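## Task

Open the lowest drawer of the short, narrow file cabinet that has three drawers, lift out the printed block and set it inside the tote so no part sticks out past the tote's walls. At the end every drawer in the room must be closed all the way, the tote must stand upright, each cabinet must still be roughly where it started, the robot must not have toppled or be left leaning, and the result must hold without the robot holding it.

## Robot and tools

Robot: a LeKiwi, a small three-omni-wheel base with a single five-joint arm and a gripper. The shoulder sits 0.07 m ahead of the base centre and 0.21 m above the floor; the hand reaches about 0.44 m from the shoulder. Cameras: cam_front (fixed on the base, 644x476) and cam_wrist (on the hand, 476x644). Loose objects may occasionally get nudged by something else.

Frames. Base frame: origin on the floor at the centre of the wheels, x forward, y left, z up. hand_pose is reported in this frame and marks the fixed jaw's tip point where the moving jaw meets it. With all arm joints at zero the hand's z axis faces forward, its x axis to the robot's right, its y axis downward; the moving jaw opens toward the hand's negative y. Odometry frame is the base frame at the scene's start; base_odometry counts wheel rotation only, so slip shows up as travel. Heading is positive to the left, range -3.142 to 3.142. Joint readings carry fixed offsets up to 2 degrees, so hand_pose may be off by about 26 mm.

execute_actions: argument actions is a list holding one action or none (empty list only returns state and images). An action may have base, joints or both; they start together. base takes exactly one relative command, measured from the base's last reported position: translate_m (metres, forward positive, -1 to 1), sideways_m (metres, left positive, -1 to 1), or rotate_rad (radians, left positive, -3.2 to 3.2). joints is a single dictionary of absolute target angles in radians, keyed by name: shoulder_pan_rad -1.919 to 1.919 (0 straight ahead, positive turns to the robot's right); shoulder_lift_rad -1.745 to 1.745 (0 upper arm about vertical, positive tips it forward); elbow_flex_rad -1.69 to 1.58 (0 forearm level when lift is 0, positive lowers the hand); wrist_flex_rad -1.658 to 1.658 (positive tilts jaws down); wrist_roll_rad -2.743 to 2.841 (positive is counter-clockwise seen from the forearm); gripper_rad 0 to 1.919 (0 closed). Done tolerances: pan 0.02, lift 0.1, elbow 0.07, wrist_flex 0.03, roll 0.02, gripper 0.02. Jaw tip gap is 0.04 m at 0.5, 0.08 m at 1.0, 0.11 m fully open. An action runs at most 15 s. Optional cameras: list of cam_front, cam_wrist or all; omitted/null means all, [] means none. Unknown keys, unknown camera names or out-of-range values reject the whole call with no motion. Joints or base left out of an action may keep driving toward earlier targets without that showing in the status.

wait: seconds from 0 to 10; commands nothing and returns state and images. zoom_image: camera (cam_front or cam_wrist) and region [x0, y0, x1, y1] in pixels of that camera's latest full image, top-left origin, at most 504x504. read_manual: only licence texts, no motion. finished_scene: scene number; ends the scene irreversibly and reports success, so call it only once the goal is met and stable.

Speeds: base about 0.20 m/s and 1.0 rad/s turning; arm joints 1.3 to 2.2 rad/s.

Results. base_status and joint_status describe how each commanded motion ended. done: reached target (for the base, wheels turned the commanded amount even if slipping). off_target: stopped short and may still be pushing. time_out: gave up and holds where it stopped. contact_stop is never reported; the robot keeps pushing on contact. 'joint command not followed' (usually with a cause line) means a safety check held back arm targets; affected joints show not_followed and may be retried each action, so answer with fresh targets for all five arm joints. A gripper target in that action still runs. on_its_own lists things that moved without being commanded. After a stop reported in a result, later motion calls in the same reply are skipped. The Motor temperatures line gives one value per arm joint in joint_positions order. MOTOR HOT appears from 55 °C; at 70 °C an OVER-TEMPERATURE FAULT stops the arm, hot joints go limp until cooled, and unreached keys show limit_stop_at_motor_heat (resend targets). Holding loads heats motors, even while you are thinking; the robot holds the last command during your reply.

Gripping. Close to just under the object's width, not to 0. After closing, off_target means the jaws met something, done means they may have closed on air. Once stopped on the object, send a target 0.2 rad below the reading. If a joint is blocked for 2 s while its target is about 0.3 rad or more past its reading, it silently drops to 20% force; restore it by commanding 0.1 rad from the reading, away from the obstacle (for the gripper that means opening and releasing).

Avoid: tipping. The base falls forward easily: it holds 0.15 kg at hand x = 0.25 m but only 0.03 kg at 0.43 m; with shoulder_lift_rad at 1 or more, 0.04 kg at 0.25 m and nothing at 0.3 m or beyond. Pulling on drawers, pressing on floor or furniture, or pushing up under a shelf can also tip it. Carry loads with the hand tucked in and avoid big sweeping arm moves. Also avoid dropping objects, slamming drawers, hard collisions, shoving cabinets out of place and knocking over the tote. Fewer seconds of robot motion is better.

Each tool is called after ">>>" as name([rows], argument=value, ...), one row to a line, values as JSON.

## Session

>>> execute_actions(actions=[])

Scene clock: 0.00 s.
Motor temperatures (°C, as the motors report them): [24 23 24 24 25]
base_odometry: x=+0.000 y=+0.000 heading=+0.000 (m, m, rad; odometry frame)
base_status: not commanded
joint_positions: shoulder_pan_rad=-0.174 shoulder_lift_rad=-1.538 elbow_flex_rad=-0.225 wrist_flex_rad=+1.467 wrist_roll_rad=-1.529 gripper_rad=+1.920
joint_status: not commanded
hand_pose: x=+0.1067 y=+0.0148 z=+0.4186 quat_wxyz=(+0.800, -0.050, +0.593, +0.073) (m; base frame)
pictures: cam_front, cam_wrist
Images, in order (width x height): cam_front 644x476, cam_wrist 476x644.

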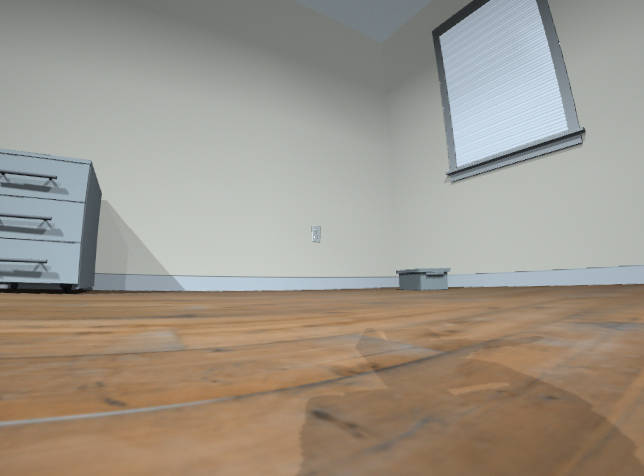

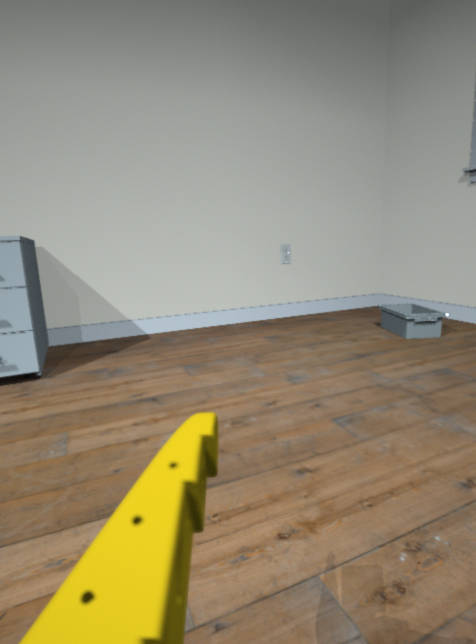

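>>> execute_actions([
  {"base":{"rotate_rad":0.9}},
])

>>> execute_actions([
  {"base":{"rotate_rad":1.3}},
], cameras=["cam_front"])

>>> execute_actions([
  {"base":{"rotate_rad":1.4}},
], cameras=["cam_front"])

>>> execute_actions([
  {"base":{"rotate_rad":1.4}},
], cameras=["cam_front"])

Scene clock: 12.87 s.
Motor temperatures (°C, as the motors report them): [24 23 24 24 25]
base_odometry: x=+0.000 y=+0.000 heading=+0.896 (m, m, rad; odometry frame)
base_status: done
joint_positions: shoulder_pan_rad=-0.174 shoulder_lift_rad=-1.538 elbow_flex_rad=-0.225 wrist_flex_rad=+1.467 wrist_roll_rad=-1.529 gripper_rad=+1.920
joint_status: not commanded
hand_pose: x=+0.1067 y=+0.0148 z=+0.4186 quat_wxyz=(+0.800, -0.050, +0.593, +0.073) (m; base frame)
pictures: cam_front, cam_wrist
Images, in order (width x height): cam_front 644x476, cam_wrist 476x644.

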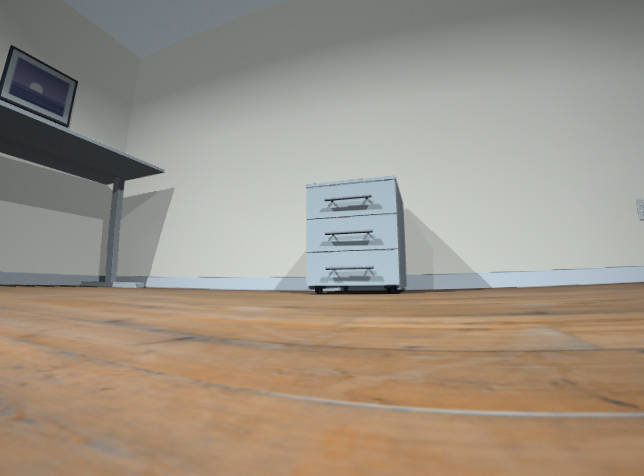

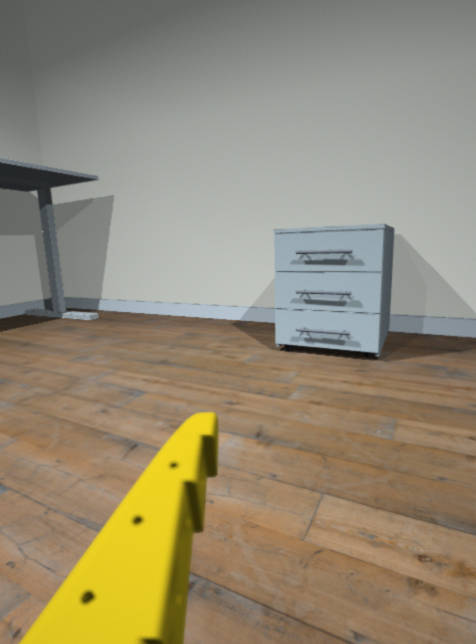

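Scene clock: 15.13 s.
Motor temperatures (°C, as the motors report them): [24 23 24 24 25]
base_odometry: x=+0.000 y=+0.000 heading=+2.192 (m, m, rad; odometry frame)
base_status: done
joint_positions: shoulder_pan_rad=-0.174 shoulder_lift_rad=-1.538 elbow_flex_rad=-0.225 wrist_flex_rad=+1.467 wrist_roll_rad=-1.529 gripper_rad=+1.920
joint_status: not commanded
hand_pose: x=+0.1067 y=+0.0148 z=+0.4186 quat_wxyz=(+0.800, -0.050, +0.593, +0.073) (m; base frame)
pictures: cam_front
Images, in order (width x height): cam_front 644x476.

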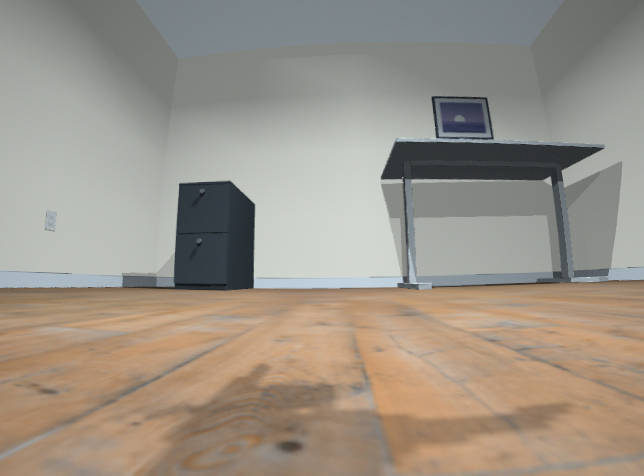

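Scene clock: 17.50 s.
Motor temperatures (°C, as the motors report them): [24 23 24 24 25]
base_odometry: x=+0.000 y=+0.000 heading=-2.695 (m, m, rad; odometry frame)
base_status: done
joint_positions: shoulder_pan_rad=-0.174 shoulder_lift_rad=-1.538 elbow_flex_rad=-0.225 wrist_flex_rad=+1.467 wrist_roll_rad=-1.529 gripper_rad=+1.920
joint_status: not commanded
hand_pose: x=+0.1067 y=+0.0148 z=+0.4186 quat_wxyz=(+0.800, -0.050, +0.593, +0.073) (m; base frame)
pictures: cam_front
Images, in order (width x height): cam_front 644x476.

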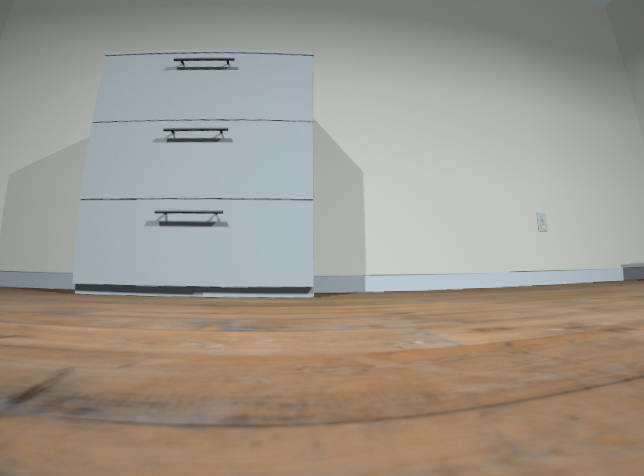

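Scene clock: 19.87 s.
Motor temperatures (°C, as the motors report them): [24 23 24 24 25]
base_odometry: x=+0.000 y=+0.000 heading=-1.298 (m, m, rad; odometry frame)
base_status: done
joint_positions: shoulder_pan_rad=-0.174 shoulder_lift_rad=-1.538 elbow_flex_rad=-0.225 wrist_flex_rad=+1.467 wrist_roll_rad=-1.529 gripper_rad=+1.920
joint_status: not commanded
hand_pose: x=+0.1067 y=+0.0148 z=+0.4186 quat_wxyz=(+0.800, -0.050, +0.593, +0.073) (m; base frame)
pictures: cam_front
Images, in order (width x height): cam_front 644x476.

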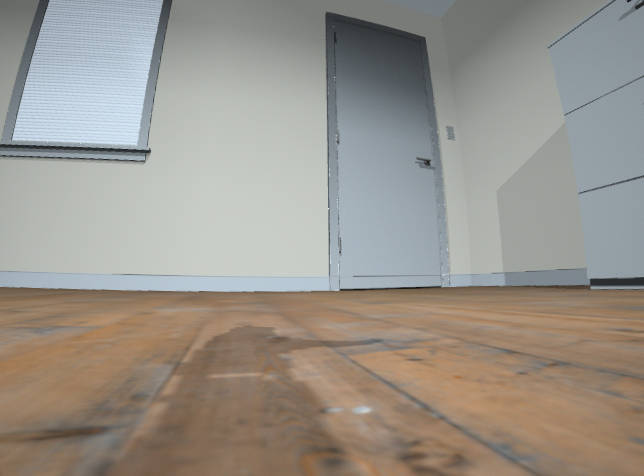

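>>> execute_actions([
  {"base":{"rotate_rad":1.86}},
], cameras=[])

>>> execute_actions([
  {"base":{"sideways_m":0.36}},
], cameras=[])

>>> execute_actions([
  {"base":{"translate_m":0.9}},
])

Scene clock: 51.27 s.
Motor temperatures (°C, as the motors report them): [24 23 24 24 25]
base_odometry: x=+0.000 y=+0.000 heading=+0.557 (m, m, rad; odometry frame)
base_status: done
joint_positions: shoulder_pan_rad=-0.174 shoulder_lift_rad=-1.538 elbow_flex_rad=-0.225 wrist_flex_rad=+1.467 wrist_roll_rad=-1.529 gripper_rad=+1.920
joint_status: not commanded
hand_pose: x=+0.1067 y=+0.0148 z=+0.4186 quat_wxyz=(+0.800, -0.050, +0.593, +0.073) (m; base frame)
pictures: none
No camera images: the call's "cameras" was empty. Leave "cameras" out to get every camera's image.

Scene clock: 54.03 s.
Motor temperatures (°C, as the motors report them): [24 23 24 24 25]
base_odometry: x=-0.190 y=+0.305 heading=+0.555 (m, m, rad; odometry frame)
base_status: done
joint_positions: shoulder_pan_rad=-0.174 shoulder_lift_rad=-1.538 elbow_flex_rad=-0.225 wrist_flex_rad=+1.467 wrist_roll_rad=-1.529 gripper_rad=+1.920
joint_status: not commanded
hand_pose: x=+0.1067 y=+0.0148 z=+0.4186 quat_wxyz=(+0.800, -0.050, +0.593, +0.073) (m; base frame)
pictures: none
No camera images: the call's "cameras" was empty. Leave "cameras" out to get every camera's image.

Scene clock: 59.50 s.
Motor temperatures (°C, as the motors report them): [24 23 24 24 25]
base_odometry: x=+0.575 y=+0.780 heading=+0.555 (m, m, rad; odometry frame)
base_status: done
joint_positions: shoulder_pan_rad=-0.174 shoulder_lift_rad=-1.538 elbow_flex_rad=-0.225 wrist_flex_rad=+1.467 wrist_roll_rad=-1.529 gripper_rad=+1.920
joint_status: not commanded
hand_pose: x=+0.1067 y=+0.0148 z=+0.4186 quat_wxyz=(+0.800, -0.050, +0.593, +0.073) (m; base frame)
pictures: cam_front, cam_wrist
Images, in order (width x height): cam_front 644x476, cam_wrist 476x644.

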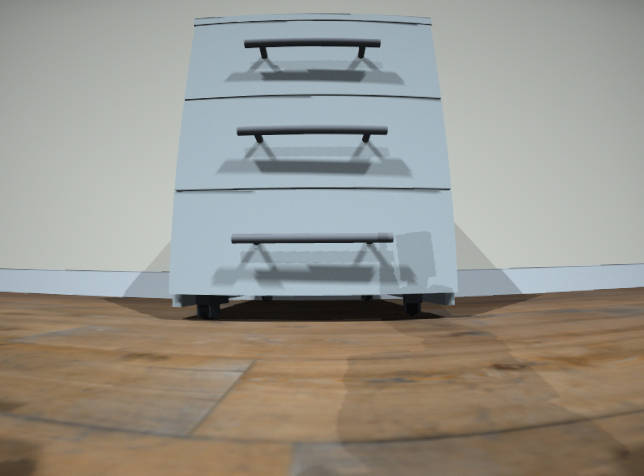

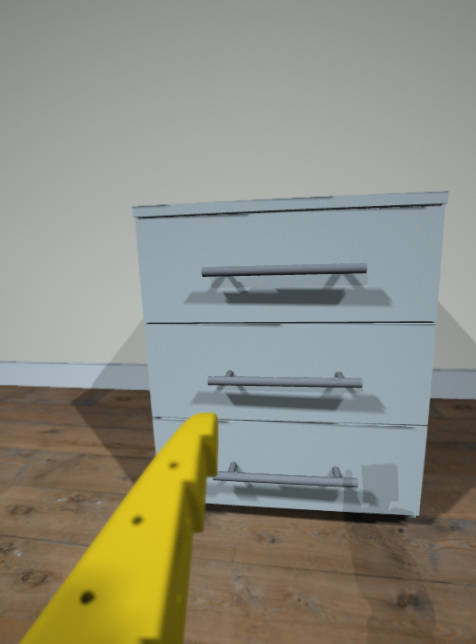

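>>> execute_actions([
  {"base":{"translate_m":0.12},"joints":{"shoulder_pan_rad":0,"shoulder_lift_rad":0.2,"elbow_flex_rad":1.34,"wrist_flex_rad":-1.15,"wrist_roll_rad":0,"gripper_rad":0.8}},
])

Scene clock: 102.47 s.
Motor temperatures (°C, as the motors report them): [24 23 24 24 25]
base_odometry: x=+0.676 y=+0.843 heading=+0.555 (m, m, rad; odometry frame)
base_status: done
joint_positions: shoulder_pan_rad=-0.010 shoulder_lift_rad=+0.202 elbow_flex_rad=+1.339 wrist_flex_rad=-1.133 wrist_roll_rad=-0.007 gripper_rad=+0.811
joint_status: all done
hand_pose: x=+0.3010 y=+0.0024 z=+0.1081 quat_wxyz=(+0.401, -0.577, +0.604, -0.376) (m; base frame)
pictures: cam_front, cam_wrist
camera_calibration (this result's frames):
cam_wrist: T_world_to_cam=[[0.40092, -0.0964506, 0.911021, -0.221026], [-0.491228, -0.862027, 0.124915, 0.154074], [0.773277, -0.4976, -0.392984, -0.120298], [0, 0, 0, 1]] pos_world=[0.257323, 0.0516372, 0.134838]
Images, in order (width x height): cam_front 644x476, cam_wrist 476x644.

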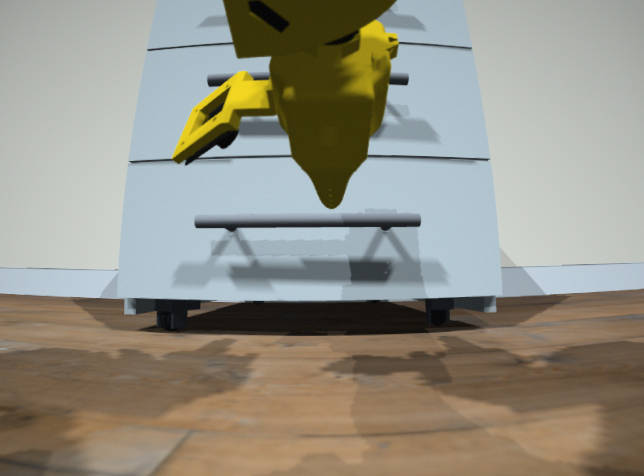

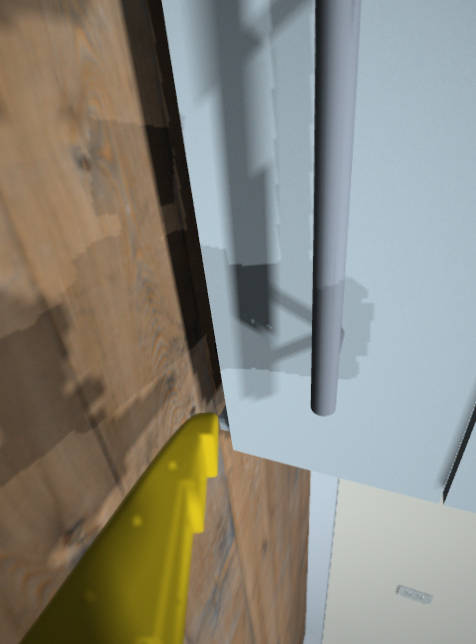

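>>> execute_actions([
  {"base":{"translate_m":0.08},"joints":{"wrist_flex_rad":-1.08}},
])

Scene clock: 122.97 s.
Motor temperatures (°C, as the motors report them): [24 23 24 24 25]
base_odometry: x=+0.744 y=+0.885 heading=+0.555 (m, m, rad; odometry frame)
base_status: done
joint_positions: shoulder_pan_rad=-0.010 shoulder_lift_rad=+0.202 elbow_flex_rad=+1.339 wrist_flex_rad=-1.084 wrist_roll_rad=-0.007 gripper_rad=+0.811
joint_status: all done
hand_pose: x=+0.2973 y=+0.0024 z=+0.1011 quat_wxyz=(+0.386, -0.586, +0.614, -0.361) (m; base frame)
pictures: cam_front, cam_wrist
camera_calibration (this result's frames):
cam_wrist: T_world_to_cam=[[0.445138, -0.0960016, 0.890301, -0.224248], [-0.484497, -0.861959, 0.149296, 0.148657], [0.75307, -0.497805, -0.430203, -0.110472], [0, 0, 0, 1]] pos_world=[0.255039, 0.051614, 0.129929]
Images, in order (width x height): cam_front 644x476, cam_wrist 476x644.

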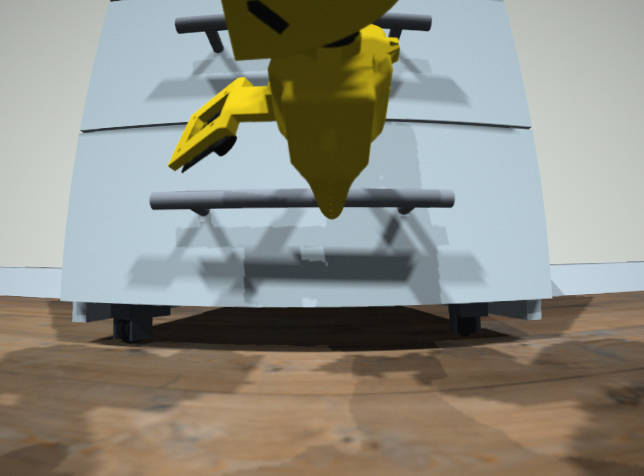

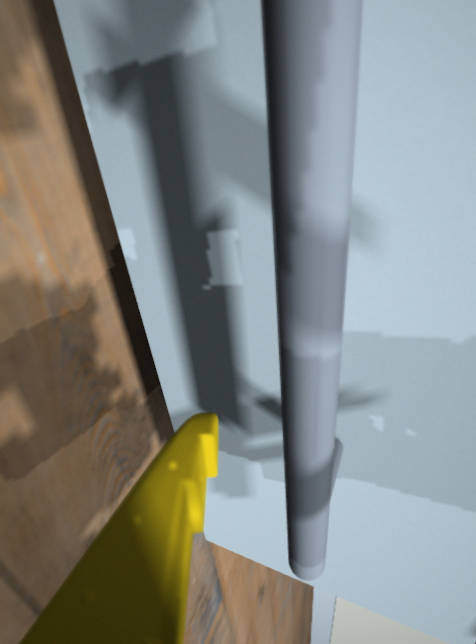

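>>> execute_actions([
  {"base":{"translate_m":0.05}},
])

>>> execute_actions([
  {"joints":{"gripper_rad":0.0}},
])

Scene clock: 132.33 s.
Motor temperatures (°C, as the motors report them): [24 23 24 24 25]
base_odometry: x=+0.785 y=+0.911 heading=+0.556 (m, m, rad; odometry frame)
base_status: done
joint_positions: shoulder_pan_rad=-0.010 shoulder_lift_rad=+0.203 elbow_flex_rad=+1.357 wrist_flex_rad=-1.084 wrist_roll_rad=-0.004 gripper_rad=+0.812
joint_status: not commanded
hand_pose: x=+0.2932 y=+0.0023 z=+0.0981 quat_wxyz=(+0.379, -0.591, +0.617, -0.356) (m; base frame)
pictures: cam_front, cam_wrist
camera_calibration (this result's frames):
cam_wrist: T_world_to_cam=[[0.46291, -0.0927682, 0.881537, -0.224092], [-0.480214, -0.862167, 0.161439, 0.144616], [0.745056, -0.498058, -0.443654, -0.105045], [0, 0, 0, 1]] pos_world=[0.251446, 0.051576, 0.127596]
Images, in order (width x height): cam_front 644x476, cam_wrist 476x644.

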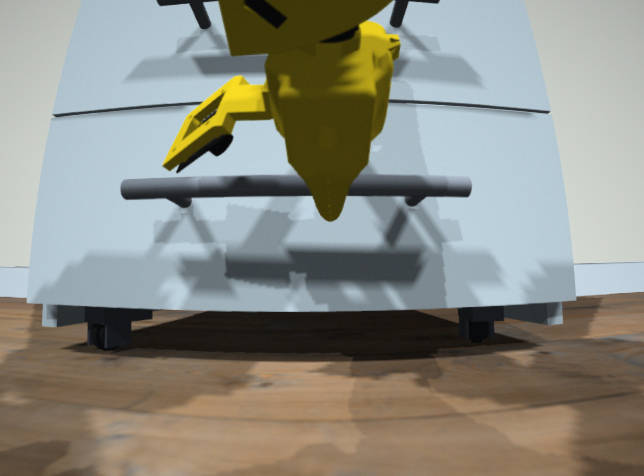

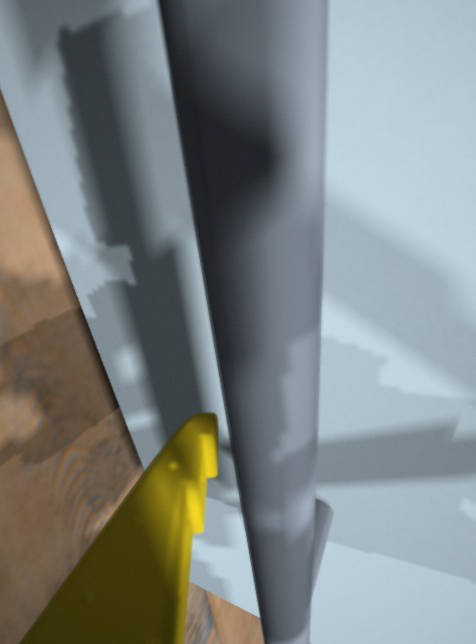

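Scene clock: 133.33 s.
Motor temperatures (°C, as the motors report them): [24 23 24 24 25]
base_odometry: x=+0.786 y=+0.911 heading=+0.555 (m, m, rad; odometry frame)
base_status: not commanded
joint_positions: shoulder_pan_rad=-0.009 shoulder_lift_rad=+0.199 elbow_flex_rad=+1.337 wrist_flex_rad=-1.084 wrist_roll_rad=-0.001 gripper_rad=+0.075
joint_status: gripper_rad off_target (ended at +0.075, target +0.000)
hand_pose: x=+0.2980 y=+0.0020 z=+0.1019 quat_wxyz=(+0.386, -0.587, +0.611, -0.364) (m; base frame)
pictures: cam_front, cam_wrist
camera_calibration (this result's frames):
cam_wrist: T_world_to_cam=[[0.441097, -0.0906111, 0.892873, -0.2244], [-0.4842, -0.861696, 0.151757, 0.148168], [0.755635, -0.499269, -0.423965, -0.112199], [0, 0, 0, 1]] pos_world=[0.255507, 0.0513254, 0.130306]
Images, in order (width x height): cam_front 644x476, cam_wrist 476x644.

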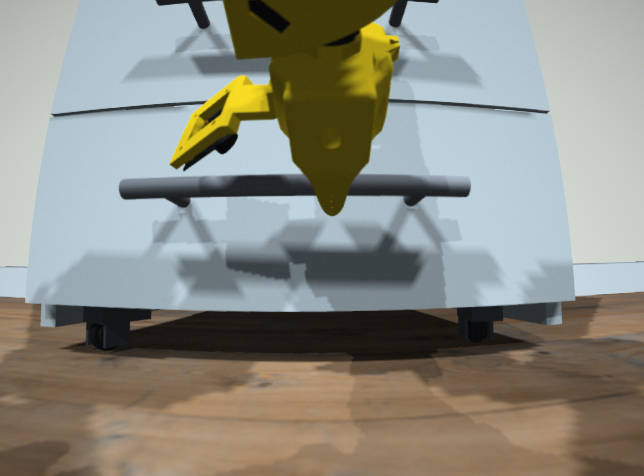

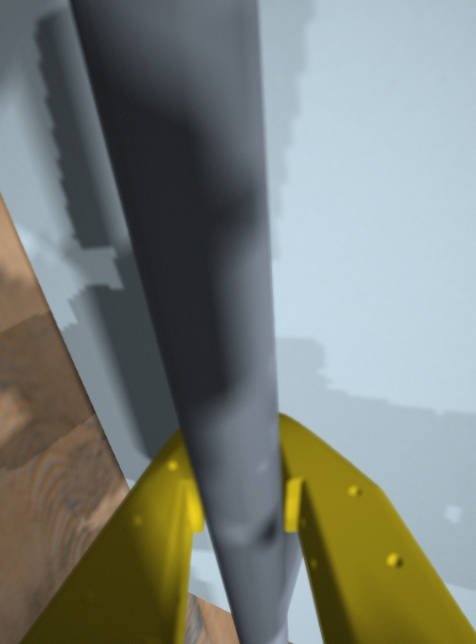

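Gripped. Pull.

>>> execute_actions([
  {"base":{"translate_m":-0.12}},
])

Scene clock: 143.30 s.
Motor temperatures (°C, as the motors report them): [24 23 24 24 25]
base_odometry: x=+0.684 y=+0.848 heading=+0.556 (m, m, rad; odometry frame)
base_status: done
joint_positions: shoulder_pan_rad=-0.007 shoulder_lift_rad=+0.197 elbow_flex_rad=+1.334 wrist_flex_rad=-1.082 wrist_roll_rad=-0.001 gripper_rad=+0.071
joint_status: not commanded
hand_pose: x=+0.2987 y=+0.0016 z=+0.1025 quat_wxyz=(+0.387, -0.586, +0.611, -0.365) (m; base frame)
pictures: cam_front, cam_wrist
camera_calibration (this result's frames):
cam_wrist: T_world_to_cam=[[0.438216, -0.0913071, 0.89422, -0.224512], [-0.485985, -0.860955, 0.150248, 0.148807], [0.756165, -0.500418, -0.421659, -0.113058], [0, 0, 0, 1]] pos_world=[0.256193, 0.0510405, 0.130733]
Images, in order (width x height): cam_front 644x476, cam_wrist 476x644.

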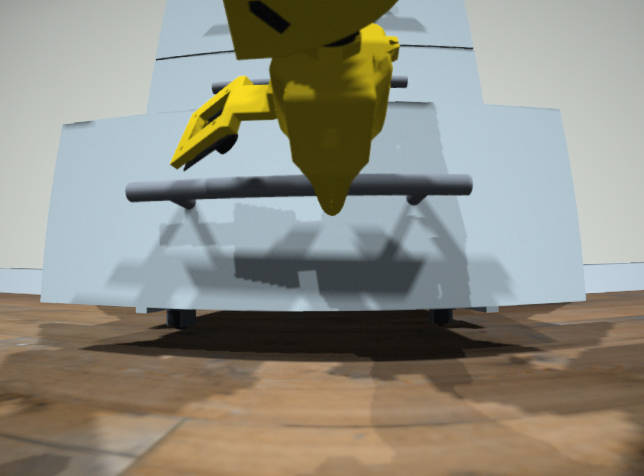

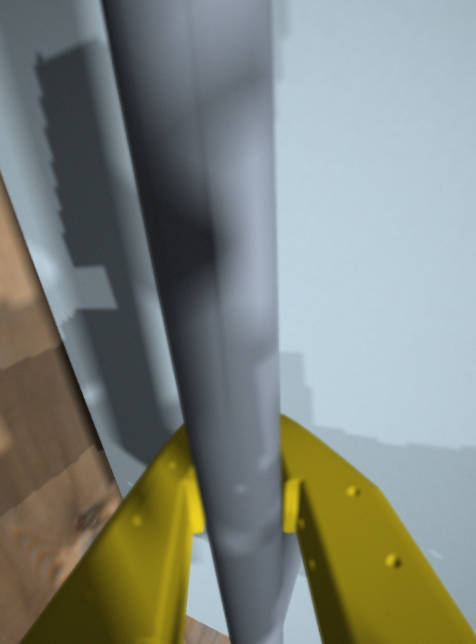

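>>> execute_actions([
  {"base":{"translate_m":-0.14}},
], cameras=["cam_front"])

>>> execute_actions([
  {"joints":{"gripper_rad":0.7}},
], cameras=[])

>>> execute_actions([
  {"base":{"translate_m":-0.08}},
], cameras=["cam_front"])

>>> execute_actions([
  {"joints":{"shoulder_lift_rad":-0.2,"elbow_flex_rad":0.1,"wrist_flex_rad":1.0,"wrist_roll_rad":-1.53}},
])

Scene clock: 155.43 s.
Motor temperatures (°C, as the motors report them): [24 23 24 24 25]
base_odometry: x=+0.566 y=+0.774 heading=+0.558 (m, m, rad; odometry frame)
base_status: done
joint_positions: shoulder_pan_rad=-0.007 shoulder_lift_rad=+0.200 elbow_flex_rad=+1.329 wrist_flex_rad=-1.082 wrist_roll_rad=-0.001 gripper_rad=+0.069
joint_status: not commanded
hand_pose: x=+0.2993 y=+0.0016 z=+0.1026 quat_wxyz=(+0.387, -0.586, +0.611, -0.366) (m; base frame)
pictures: cam_front
Images, in order (width x height): cam_front 644x476.

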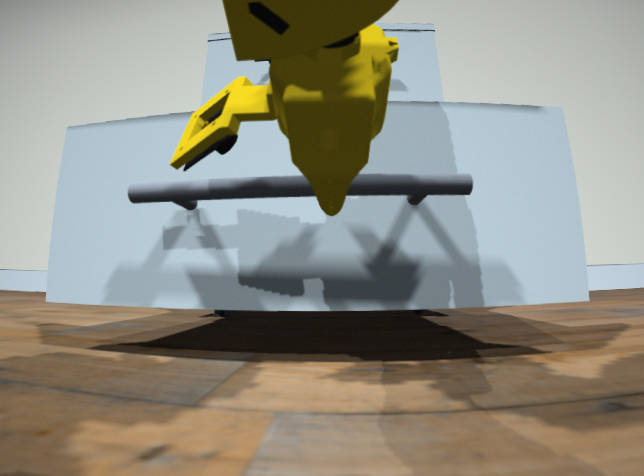

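Scene clock: 156.33 s.
Motor temperatures (°C, as the motors report them): [24 23 24 24 25]
base_odometry: x=+0.566 y=+0.774 heading=+0.557 (m, m, rad; odometry frame)
base_status: not commanded
joint_positions: shoulder_pan_rad=-0.007 shoulder_lift_rad=+0.209 elbow_flex_rad=+1.349 wrist_flex_rad=-1.081 wrist_roll_rad=-0.001 gripper_rad=+0.684
joint_status: all done
hand_pose: x=+0.2939 y=+0.0016 z=+0.0975 quat_wxyz=(+0.378, -0.591, +0.617, -0.357) (m; base frame)
pictures: none
No camera images: the call's "cameras" was empty. Leave "cameras" out to get every camera's image.

Scene clock: 157.67 s.
Motor temperatures (°C, as the motors report them): [24 23 24 24 25]
base_odometry: x=+0.498 y=+0.732 heading=+0.557 (m, m, rad; odometry frame)
base_status: done
joint_positions: shoulder_pan_rad=-0.007 shoulder_lift_rad=+0.209 elbow_flex_rad=+1.349 wrist_flex_rad=-1.081 wrist_roll_rad=-0.001 gripper_rad=+0.688
joint_status: not commanded
hand_pose: x=+0.2939 y=+0.0016 z=+0.0975 quat_wxyz=(+0.378, -0.591, +0.617, -0.357) (m; base frame)
pictures: cam_front
Images, in order (width x height): cam_front 644x476.

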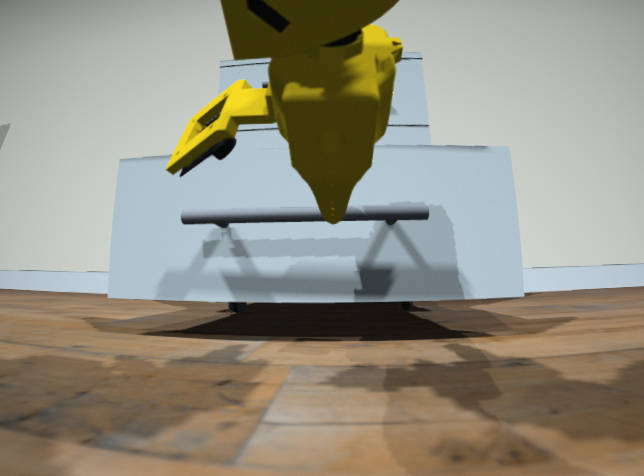

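Scene clock: 159.70 s.
Motor temperatures (°C, as the motors report them): [24 23 24 24 25]
base_odometry: x=+0.498 y=+0.732 heading=+0.557 (m, m, rad; odometry frame)
base_status: not commanded
joint_positions: shoulder_pan_rad=-0.007 shoulder_lift_rad=-0.162 elbow_flex_rad=+0.136 wrist_flex_rad=+0.996 wrist_roll_rad=-1.523 gripper_rad=+0.688
joint_status: all done
hand_pose: x=+0.3321 y=+0.0096 z=+0.2007 quat_wxyz=(+0.296, -0.003, +0.955, +0.001) (m; base frame)
pictures: cam_front, cam_wrist
camera_calibration (this result's frames):
cam_wrist: T_world_to_cam=[[-0.0267861, -0.999161, -0.0309836, 0.0225715], [-0.99736, 0.0288049, -0.0666589, 0.361953], [0.0674955, 0.0291163, -0.997295, 0.246194], [0, 0, 0, 1]] pos_world=[0.344985, 0.00495824, 0.270354]
Images, in order (width x height): cam_front 644x476, cam_wrist 476x644.

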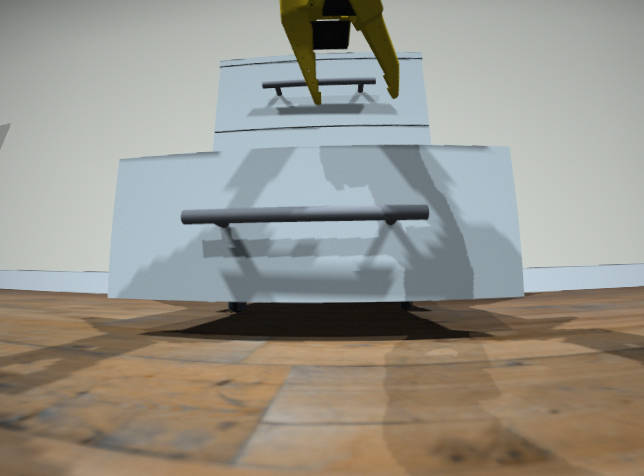

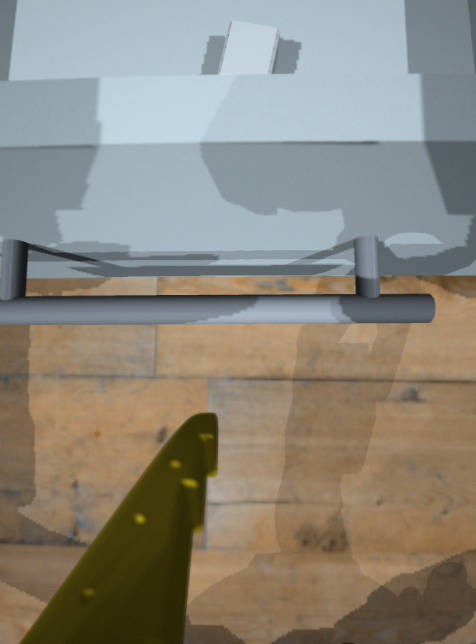

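>>> execute_actions([
  {"joints":{"shoulder_lift_rad":-0.23,"elbow_flex_rad":-0.23,"wrist_flex_rad":1.6}},
], cameras=[])

>>> execute_actions([
  {"base":{"translate_m":0.15}},
])

Scene clock: 170.97 s.
Motor temperatures (°C, as the motors report them): [24 23 24 24 25]
base_odometry: x=+0.498 y=+0.732 heading=+0.557 (m, m, rad; odometry frame)
base_status: not commanded
joint_positions: shoulder_pan_rad=-0.007 shoulder_lift_rad=-0.196 elbow_flex_rad=-0.197 wrist_flex_rad=+1.594 wrist_roll_rad=-1.523 gripper_rad=+0.688
joint_status: all done
hand_pose: x=+0.2832 y=+0.0093 z=+0.2314 quat_wxyz=(+0.183, -0.003, +0.983, +0.001) (m; base frame)
pictures: none
No camera images: the call's "cameras" was empty. Leave "cameras" out to get every camera's image.

Scene clock: 172.70 s.
Motor temperatures (°C, as the motors report them): [24 23 24 24 25]
base_odometry: x=+0.625 y=+0.811 heading=+0.557 (m, m, rad; odometry frame)
base_status: done
joint_positions: shoulder_pan_rad=-0.007 shoulder_lift_rad=-0.196 elbow_flex_rad=-0.199 wrist_flex_rad=+1.594 wrist_roll_rad=-1.523 gripper_rad=+0.688
joint_status: not commanded
hand_pose: x=+0.2834 y=+0.0093 z=+0.2317 quat_wxyz=(+0.184, -0.003, +0.983, +0.001) (m; base frame)
pictures: cam_front, cam_wrist
camera_calibration (this result's frames):
cam_wrist: T_world_to_cam=[[-0.0329599, -0.999205, -0.0224434, 0.0216546], [-0.986283, 0.0288834, 0.162516, 0.259239], [-0.161738, 0.0274921, -0.986451, 0.34287], [0, 0, 0, 1]] pos_world=[0.311852, 0.00472348, 0.296581]
Images, in order (width x height): cam_front 644x476, cam_wrist 476x644.

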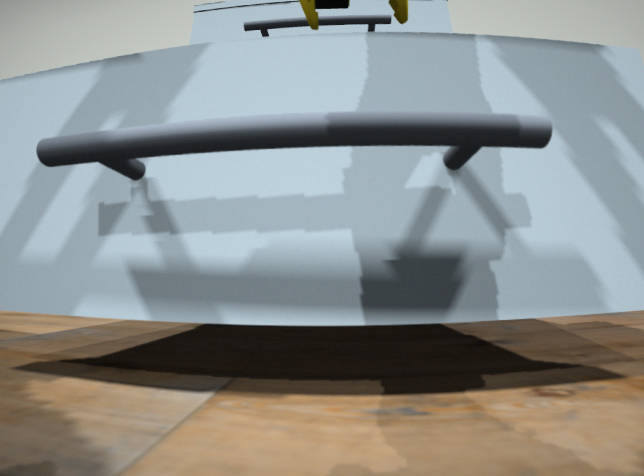

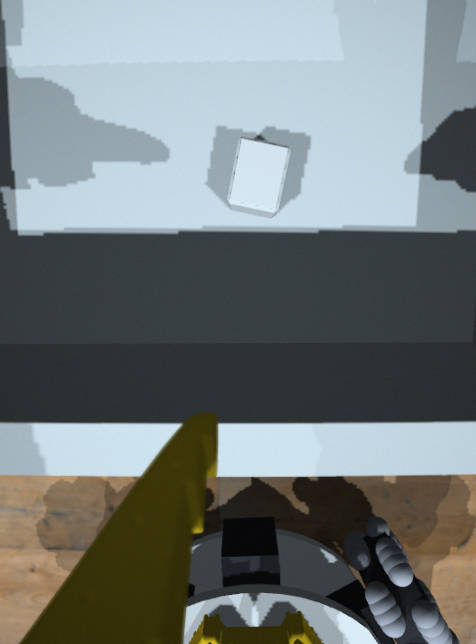

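>>> execute_actions([
  {"base":{"translate_m":0.05},"joints":{"shoulder_pan_rad":-0.04}},
], cameras=[])

>>> execute_actions([
  {"joints":{"shoulder_lift_rad":0.25,"elbow_flex_rad":-0.25,"wrist_flex_rad":1.55}},
])

Scene clock: 199.70 s.
Motor temperatures (°C, as the motors report them): [24 23 24 24 25]
base_odometry: x=+0.667 y=+0.837 heading=+0.557 (m, m, rad; odometry frame)
base_status: done
joint_positions: shoulder_pan_rad=-0.029 shoulder_lift_rad=-0.196 elbow_flex_rad=-0.199 wrist_flex_rad=+1.594 wrist_roll_rad=-1.523 gripper_rad=+0.688
joint_status: all done
hand_pose: x=+0.2831 y=+0.0139 z=+0.2317 quat_wxyz=(+0.184, -0.014, +0.983, +0.003) (m; base frame)
pictures: none
No camera images: the call's "cameras" was empty. Leave "cameras" out to get every camera's image.

Scene clock: 200.57 s.
Motor temperatures (°C, as the motors report them): [24 23 24 24 25]
base_odometry: x=+0.667 y=+0.837 heading=+0.557 (m, m, rad; odometry frame)
base_status: not commanded
joint_positions: shoulder_pan_rad=-0.029 shoulder_lift_rad=+0.261 elbow_flex_rad=-0.222 wrist_flex_rad=+1.558 wrist_roll_rad=-1.523 gripper_rad=+0.688
joint_status: all done
hand_pose: x=+0.2837 y=+0.0139 z=+0.1498 quat_wxyz=(-0.013, -0.014, +1.000, +0.000) (m; base frame)
pictures: cam_front, cam_wrist
camera_calibration (this result's frames):
cam_wrist: T_world_to_cam=[[-0.0170585, -0.999841, -0.00520313, 0.0173997], [-0.847046, 0.0116862, 0.531392, 0.178226], [-0.531247, 0.013472, -0.84711, 0.34616], [0, 0, 0, 1]] pos_world=[0.335159, 0.0106507, 0.198618]
Images, in order (width x height): cam_front 644x476, cam_wrist 476x644.

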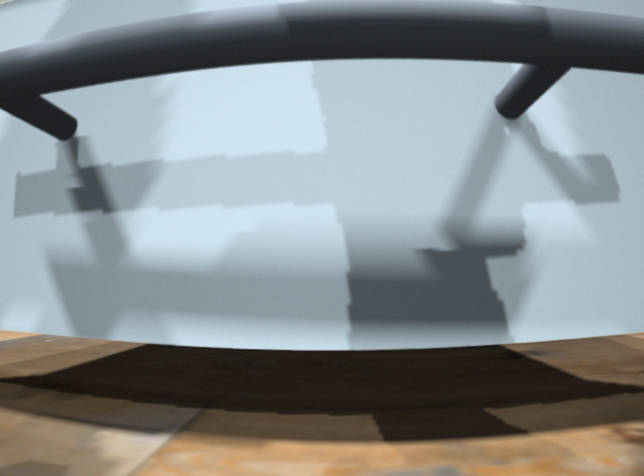

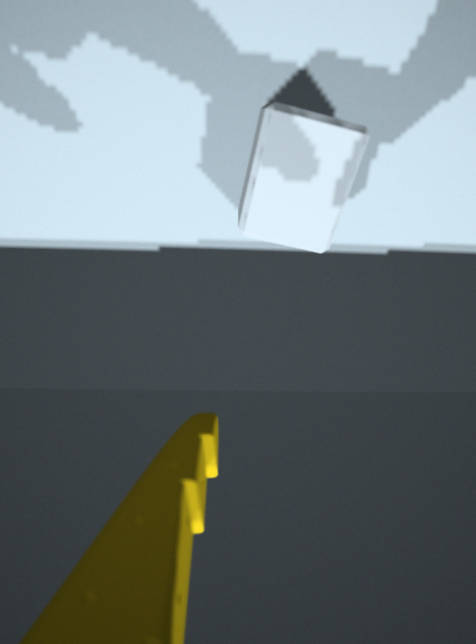

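>>> execute_actions([
  {"joints":{"shoulder_lift_rad":0.58,"elbow_flex_rad":-0.57,"wrist_flex_rad":1.53,"wrist_roll_rad":-1.77}},
], cameras=["cam_wrist"])

Scene clock: 220.60 s.
Motor temperatures (°C, as the motors report them): [24 23 24 24 25]
base_odometry: x=+0.667 y=+0.837 heading=+0.557 (m, m, rad; odometry frame)
base_status: not commanded
joint_positions: shoulder_pan_rad=-0.029 shoulder_lift_rad=+0.597 elbow_flex_rad=-0.539 wrist_flex_rad=+1.539 wrist_roll_rad=-1.764 gripper_rad=+0.688
joint_status: all done
hand_pose: x=+0.3159 y=+0.0147 z=+0.1230 quat_wxyz=(-0.013, +0.106, +0.994, -0.002) (m; base frame)
pictures: cam_wrist
camera_calibration (this result's frames):
cam_wrist: T_world_to_cam=[[-0.25496, -0.966951, 0.00113936, 0.0924433], [-0.819517, 0.216711, 0.530498, 0.208081], [-0.513213, 0.134322, -0.847685, 0.333214], [0, 0, 0, 1]] pos_world=[0.365105, -0.000463496, 0.171969]
Images, in order (width x height): cam_wrist 476x644.

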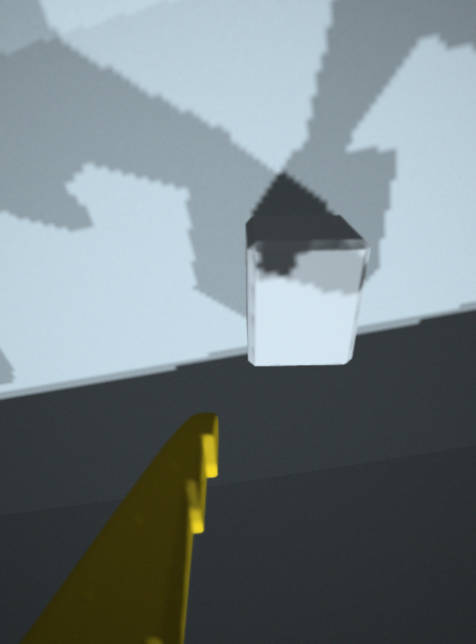

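>>> execute_actions([
  {"joints":{"shoulder_pan_rad":-0.05,"shoulder_lift_rad":0.76,"elbow_flex_rad":-0.61,"wrist_flex_rad":1.40}},
], cameras=["cam_wrist"])

Scene clock: 252.77 s.
Motor temperatures (°C, as the motors report them): [24 24 24 24 25]
base_odometry: x=+0.667 y=+0.837 heading=+0.557 (m, m, rad; odometry frame)
base_status: not commanded
joint_positions: shoulder_pan_rad=-0.039 shoulder_lift_rad=+0.778 elbow_flex_rad=-0.579 wrist_flex_rad=+1.407 wrist_roll_rad=-1.764 gripper_rad=+0.688
joint_status: all done
hand_pose: x=+0.3250 y=+0.0177 z=+0.0873 quat_wxyz=(-0.018, +0.101, +0.995, -0.003) (m; base frame)
pictures: cam_wrist
camera_calibration (this result's frames):
cam_wrist: T_world_to_cam=[[-0.24454, -0.969632, 0.00373909, 0.0941838], [-0.816883, 0.208092, 0.537958, 0.232523], [-0.5224, 0.128498, -0.842963, 0.30986], [0, 0, 0, 1]] pos_world=[0.374847, 0.003121, 0.135761]
Images, in order (width x height): cam_wrist 476x644.

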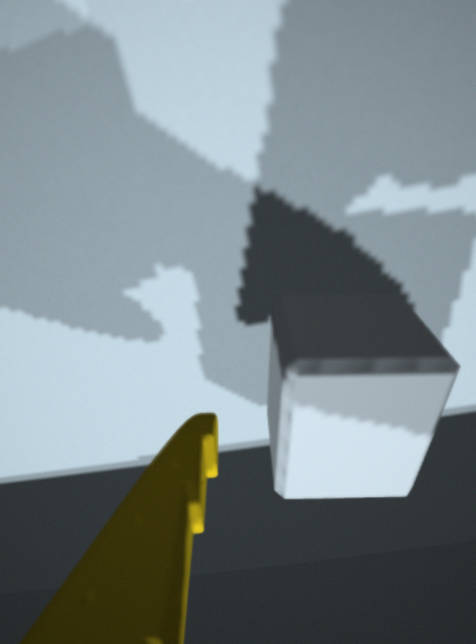

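Looks straddled. Close.

>>> execute_actions([
  {"joints":{"gripper_rad":0.25}},
], cameras=["cam_wrist"])

Scene clock: 258.57 s.
Motor temperatures (°C, as the motors report them): [24 24 24 24 25]
base_odometry: x=+0.667 y=+0.837 heading=+0.557 (m, m, rad; odometry frame)
base_status: not commanded
joint_positions: shoulder_pan_rad=-0.039 shoulder_lift_rad=+0.778 elbow_flex_rad=-0.579 wrist_flex_rad=+1.407 wrist_roll_rad=-1.764 gripper_rad=+0.349
joint_status: gripper_rad off_target (ended at +0.349, target +0.250)
hand_pose: x=+0.3250 y=+0.0177 z=+0.0873 quat_wxyz=(-0.018, +0.101, +0.995, -0.003) (m; base frame)
pictures: cam_wrist
camera_calibration (this result's frames):
cam_wrist: T_world_to_cam=[[-0.24454, -0.969632, 0.00373909, 0.0941838], [-0.816883, 0.208092, 0.537958, 0.232523], [-0.5224, 0.128498, -0.842963, 0.30986], [0, 0, 0, 1]] pos_world=[0.374847, 0.003121, 0.135761]
Images, in order (width x height): cam_wrist 476x644.

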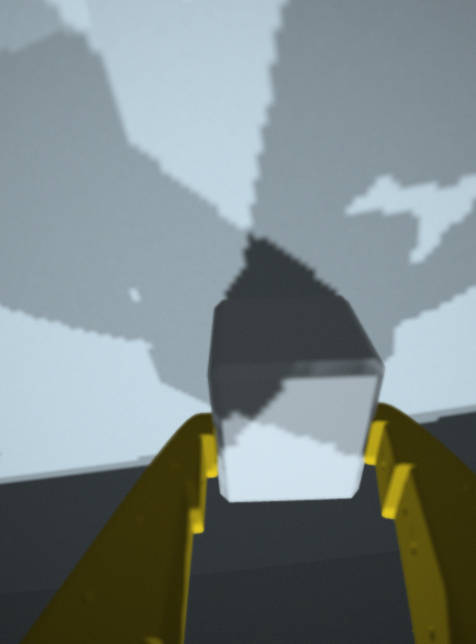

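>>> execute_actions([
  {"joints":{"gripper_rad":0.15}},
], cameras=[])

>>> execute_actions([
  {"joints":{"shoulder_lift_rad":0.3,"elbow_flex_rad":-0.4,"wrist_flex_rad":1.55}},
], cameras=[])

>>> execute_actions([
  {"joints":{"shoulder_lift_rad":-0.25,"elbow_flex_rad":-0.3,"wrist_flex_rad":1.5}},
])

Scene clock: 269.93 s.
Motor temperatures (°C, as the motors report them): [24 24 24 24 25]
base_odometry: x=+0.667 y=+0.837 heading=+0.557 (m, m, rad; odometry frame)
base_status: not commanded
joint_positions: shoulder_pan_rad=-0.039 shoulder_lift_rad=+0.778 elbow_flex_rad=-0.579 wrist_flex_rad=+1.407 wrist_roll_rad=-1.764 gripper_rad=+0.340
joint_status: gripper_rad off_target (ended at +0.340, target +0.150)
hand_pose: x=+0.3250 y=+0.0177 z=+0.0873 quat_wxyz=(-0.018, +0.101, +0.995, -0.003) (m; base frame)
pictures: none
No camera images: the call's "cameras" was empty. Leave "cameras" out to get every camera's image.

Scene clock: 270.83 s.
Motor temperatures (°C, as the motors report them): [24 24 24 24 25]
base_odometry: x=+0.667 y=+0.837 heading=+0.557 (m, m, rad; odometry frame)
base_status: not commanded
joint_positions: shoulder_pan_rad=-0.039 shoulder_lift_rad=+0.350 elbow_flex_rad=-0.396 wrist_flex_rad=+1.542 wrist_roll_rad=-1.764 gripper_rad=+0.340
joint_status: all done
hand_pose: x=+0.3100 y=+0.0171 z=+0.1565 quat_wxyz=(+0.037, +0.101, +0.994, +0.005) (m; base frame)
pictures: none
No camera images: the call's "cameras" was empty. Leave "cameras" out to get every camera's image.

Scene clock: 271.77 s.
Motor temperatures (°C, as the motors report them): [24 24 24 24 25]
base_odometry: x=+0.667 y=+0.837 heading=+0.557 (m, m, rad; odometry frame)
base_status: not commanded
joint_positions: shoulder_pan_rad=-0.039 shoulder_lift_rad=-0.214 elbow_flex_rad=-0.292 wrist_flex_rad=+1.512 wrist_roll_rad=-1.764 gripper_rad=+0.340
joint_status: all done
hand_pose: x=+0.3032 y=+0.0168 z=+0.2601 quat_wxyz=(+0.276, +0.097, +0.955, +0.039) (m; base frame)
pictures: cam_front, cam_wrist
camera_calibration (this result's frames):
cam_wrist: T_world_to_cam=[[-0.197148, -0.967768, -0.156706, 0.114713], [-0.979353, 0.201704, -0.0135602, 0.314749], [0.0447314, 0.150797, -0.987552, 0.309568], [0, 0, 0, 1]] pos_world=[0.317018, 0.000847223, 0.327959]
Images, in order (width x height): cam_front 644x476, cam_wrist 476x644.

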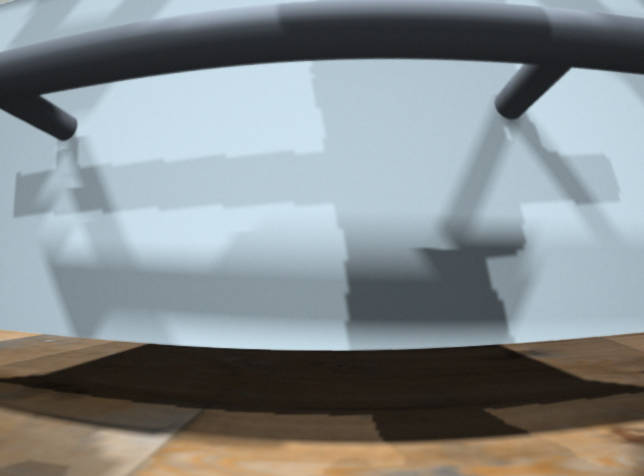

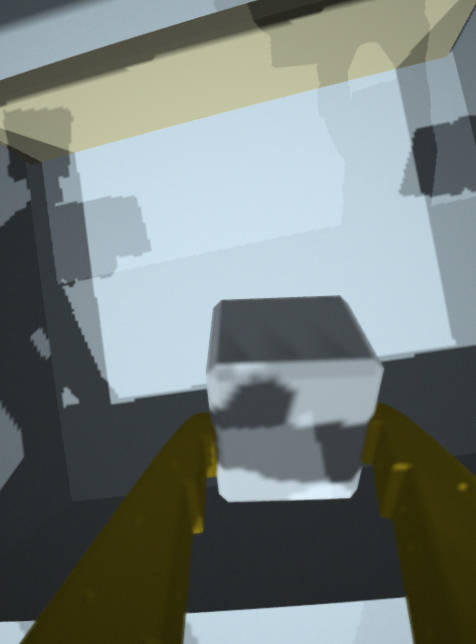

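>>> execute_actions([
  {"base":{"translate_m":-0.3}},
], cameras=[])

>>> execute_actions([
  {"base":{"rotate_rad":-1.2},"joints":{"shoulder_pan_rad":0,"shoulder_lift_rad":-0.6,"elbow_flex_rad":0.0,"wrist_flex_rad":1.5,"wrist_roll_rad":-1.53}},
])

Scene clock: 291.87 s.
Motor temperatures (°C, as the motors report them): [24 24 25 24 25]
base_odometry: x=+0.413 y=+0.679 heading=+0.557 (m, m, rad; odometry frame)
base_status: done
joint_positions: shoulder_pan_rad=-0.039 shoulder_lift_rad=-0.214 elbow_flex_rad=-0.292 wrist_flex_rad=+1.512 wrist_roll_rad=-1.764 gripper_rad=+0.340
joint_status: not commanded
hand_pose: x=+0.3032 y=+0.0168 z=+0.2601 quat_wxyz=(+0.276, +0.097, +0.955, +0.039) (m; base frame)
pictures: none
No camera images: the call's "cameras" was empty. Leave "cameras" out to get every camera's image.

Scene clock: 294.03 s.
Motor temperatures (°C, as the motors report them): [24 24 25 24 25]
base_odometry: x=+0.413 y=+0.679 heading=-0.639 (m, m, rad; odometry frame)
base_status: done
joint_positions: shoulder_pan_rad=-0.010 shoulder_lift_rad=-0.578 elbow_flex_rad=+0.005 wrist_flex_rad=+1.512 wrist_roll_rad=-1.538 gripper_rad=+0.340
joint_status: all done
hand_pose: x=+0.2646 y=+0.0097 z=+0.2663 quat_wxyz=(+0.310, +0.003, +0.951, +0.004) (m; base frame)
pictures: cam_front, cam_wrist
camera_calibration (this result's frames):
cam_wrist: T_world_to_cam=[[-0.0351272, -0.998539, -0.0410483, 0.027806], [-0.994538, 0.038967, -0.0968299, 0.306166], [0.098288, 0.0374228, -0.994454, 0.30718], [0, 0, 0, 1]] pos_world=[0.275279, 0.00433945, 0.336264]
Images, in order (width x height): cam_front 644x476, cam_wrist 476x644.

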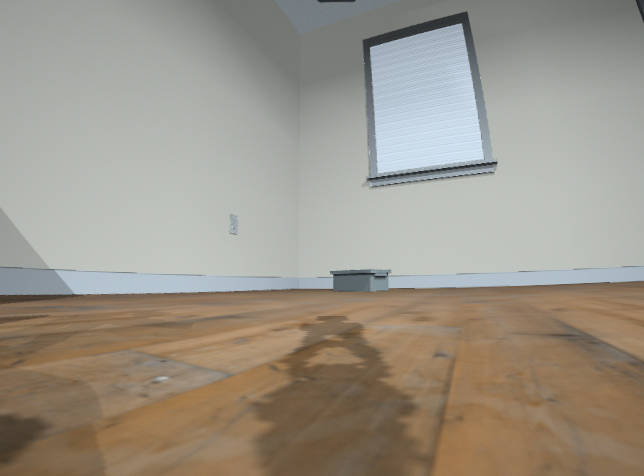

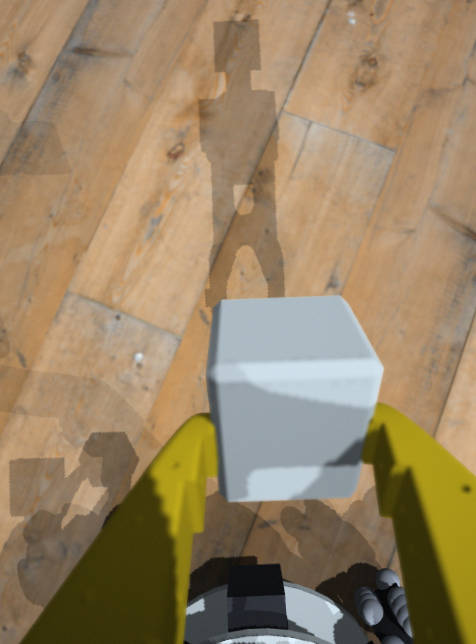

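>>> execute_actions([
  {"base":{"rotate_rad":-0.11}},
], cameras=[])

>>> execute_actions([
  {"base":{"translate_m":1.0}},
], cameras=["cam_front"])

Scene clock: 301.73 s.
Motor temperatures (°C, as the motors report them): [24 24 25 24 25]
base_odometry: x=+0.413 y=+0.679 heading=-0.745 (m, m, rad; odometry frame)
base_status: done
joint_positions: shoulder_pan_rad=-0.010 shoulder_lift_rad=-0.578 elbow_flex_rad=+0.005 wrist_flex_rad=+1.512 wrist_roll_rad=-1.538 gripper_rad=+0.340
joint_status: not commanded
hand_pose: x=+0.2646 y=+0.0097 z=+0.2663 quat_wxyz=(+0.310, +0.003, +0.951, +0.004) (m; base frame)
pictures: none
No camera images: the call's "cameras" was empty. Leave "cameras" out to get every camera's image.

Scene clock: 307.70 s.
Motor temperatures (°C, as the motors report them): [24 24 25 24 25]
base_odometry: x=+1.148 y=+0.001 heading=-0.745 (m, m, rad; odometry frame)
base_status: done
joint_positions: shoulder_pan_rad=-0.010 shoulder_lift_rad=-0.578 elbow_flex_rad=+0.007 wrist_flex_rad=+1.512 wrist_roll_rad=-1.538 gripper_rad=+0.340
joint_status: not commanded
hand_pose: x=+0.2645 y=+0.0097 z=+0.2659 quat_wxyz=(+0.310, +0.003, +0.951, +0.004) (m; base frame)
pictures: cam_front
Images, in order (width x height): cam_front 644x476.

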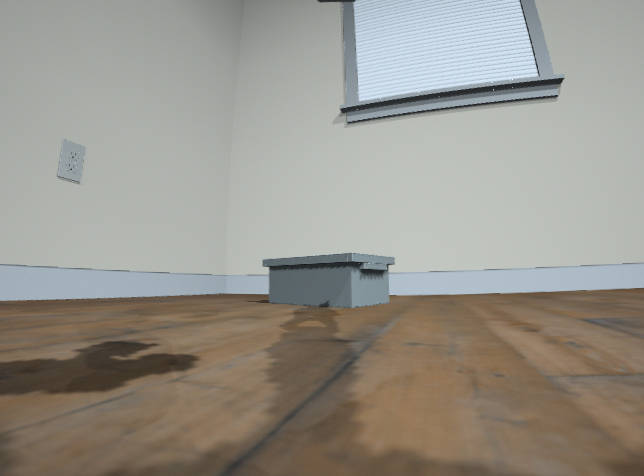

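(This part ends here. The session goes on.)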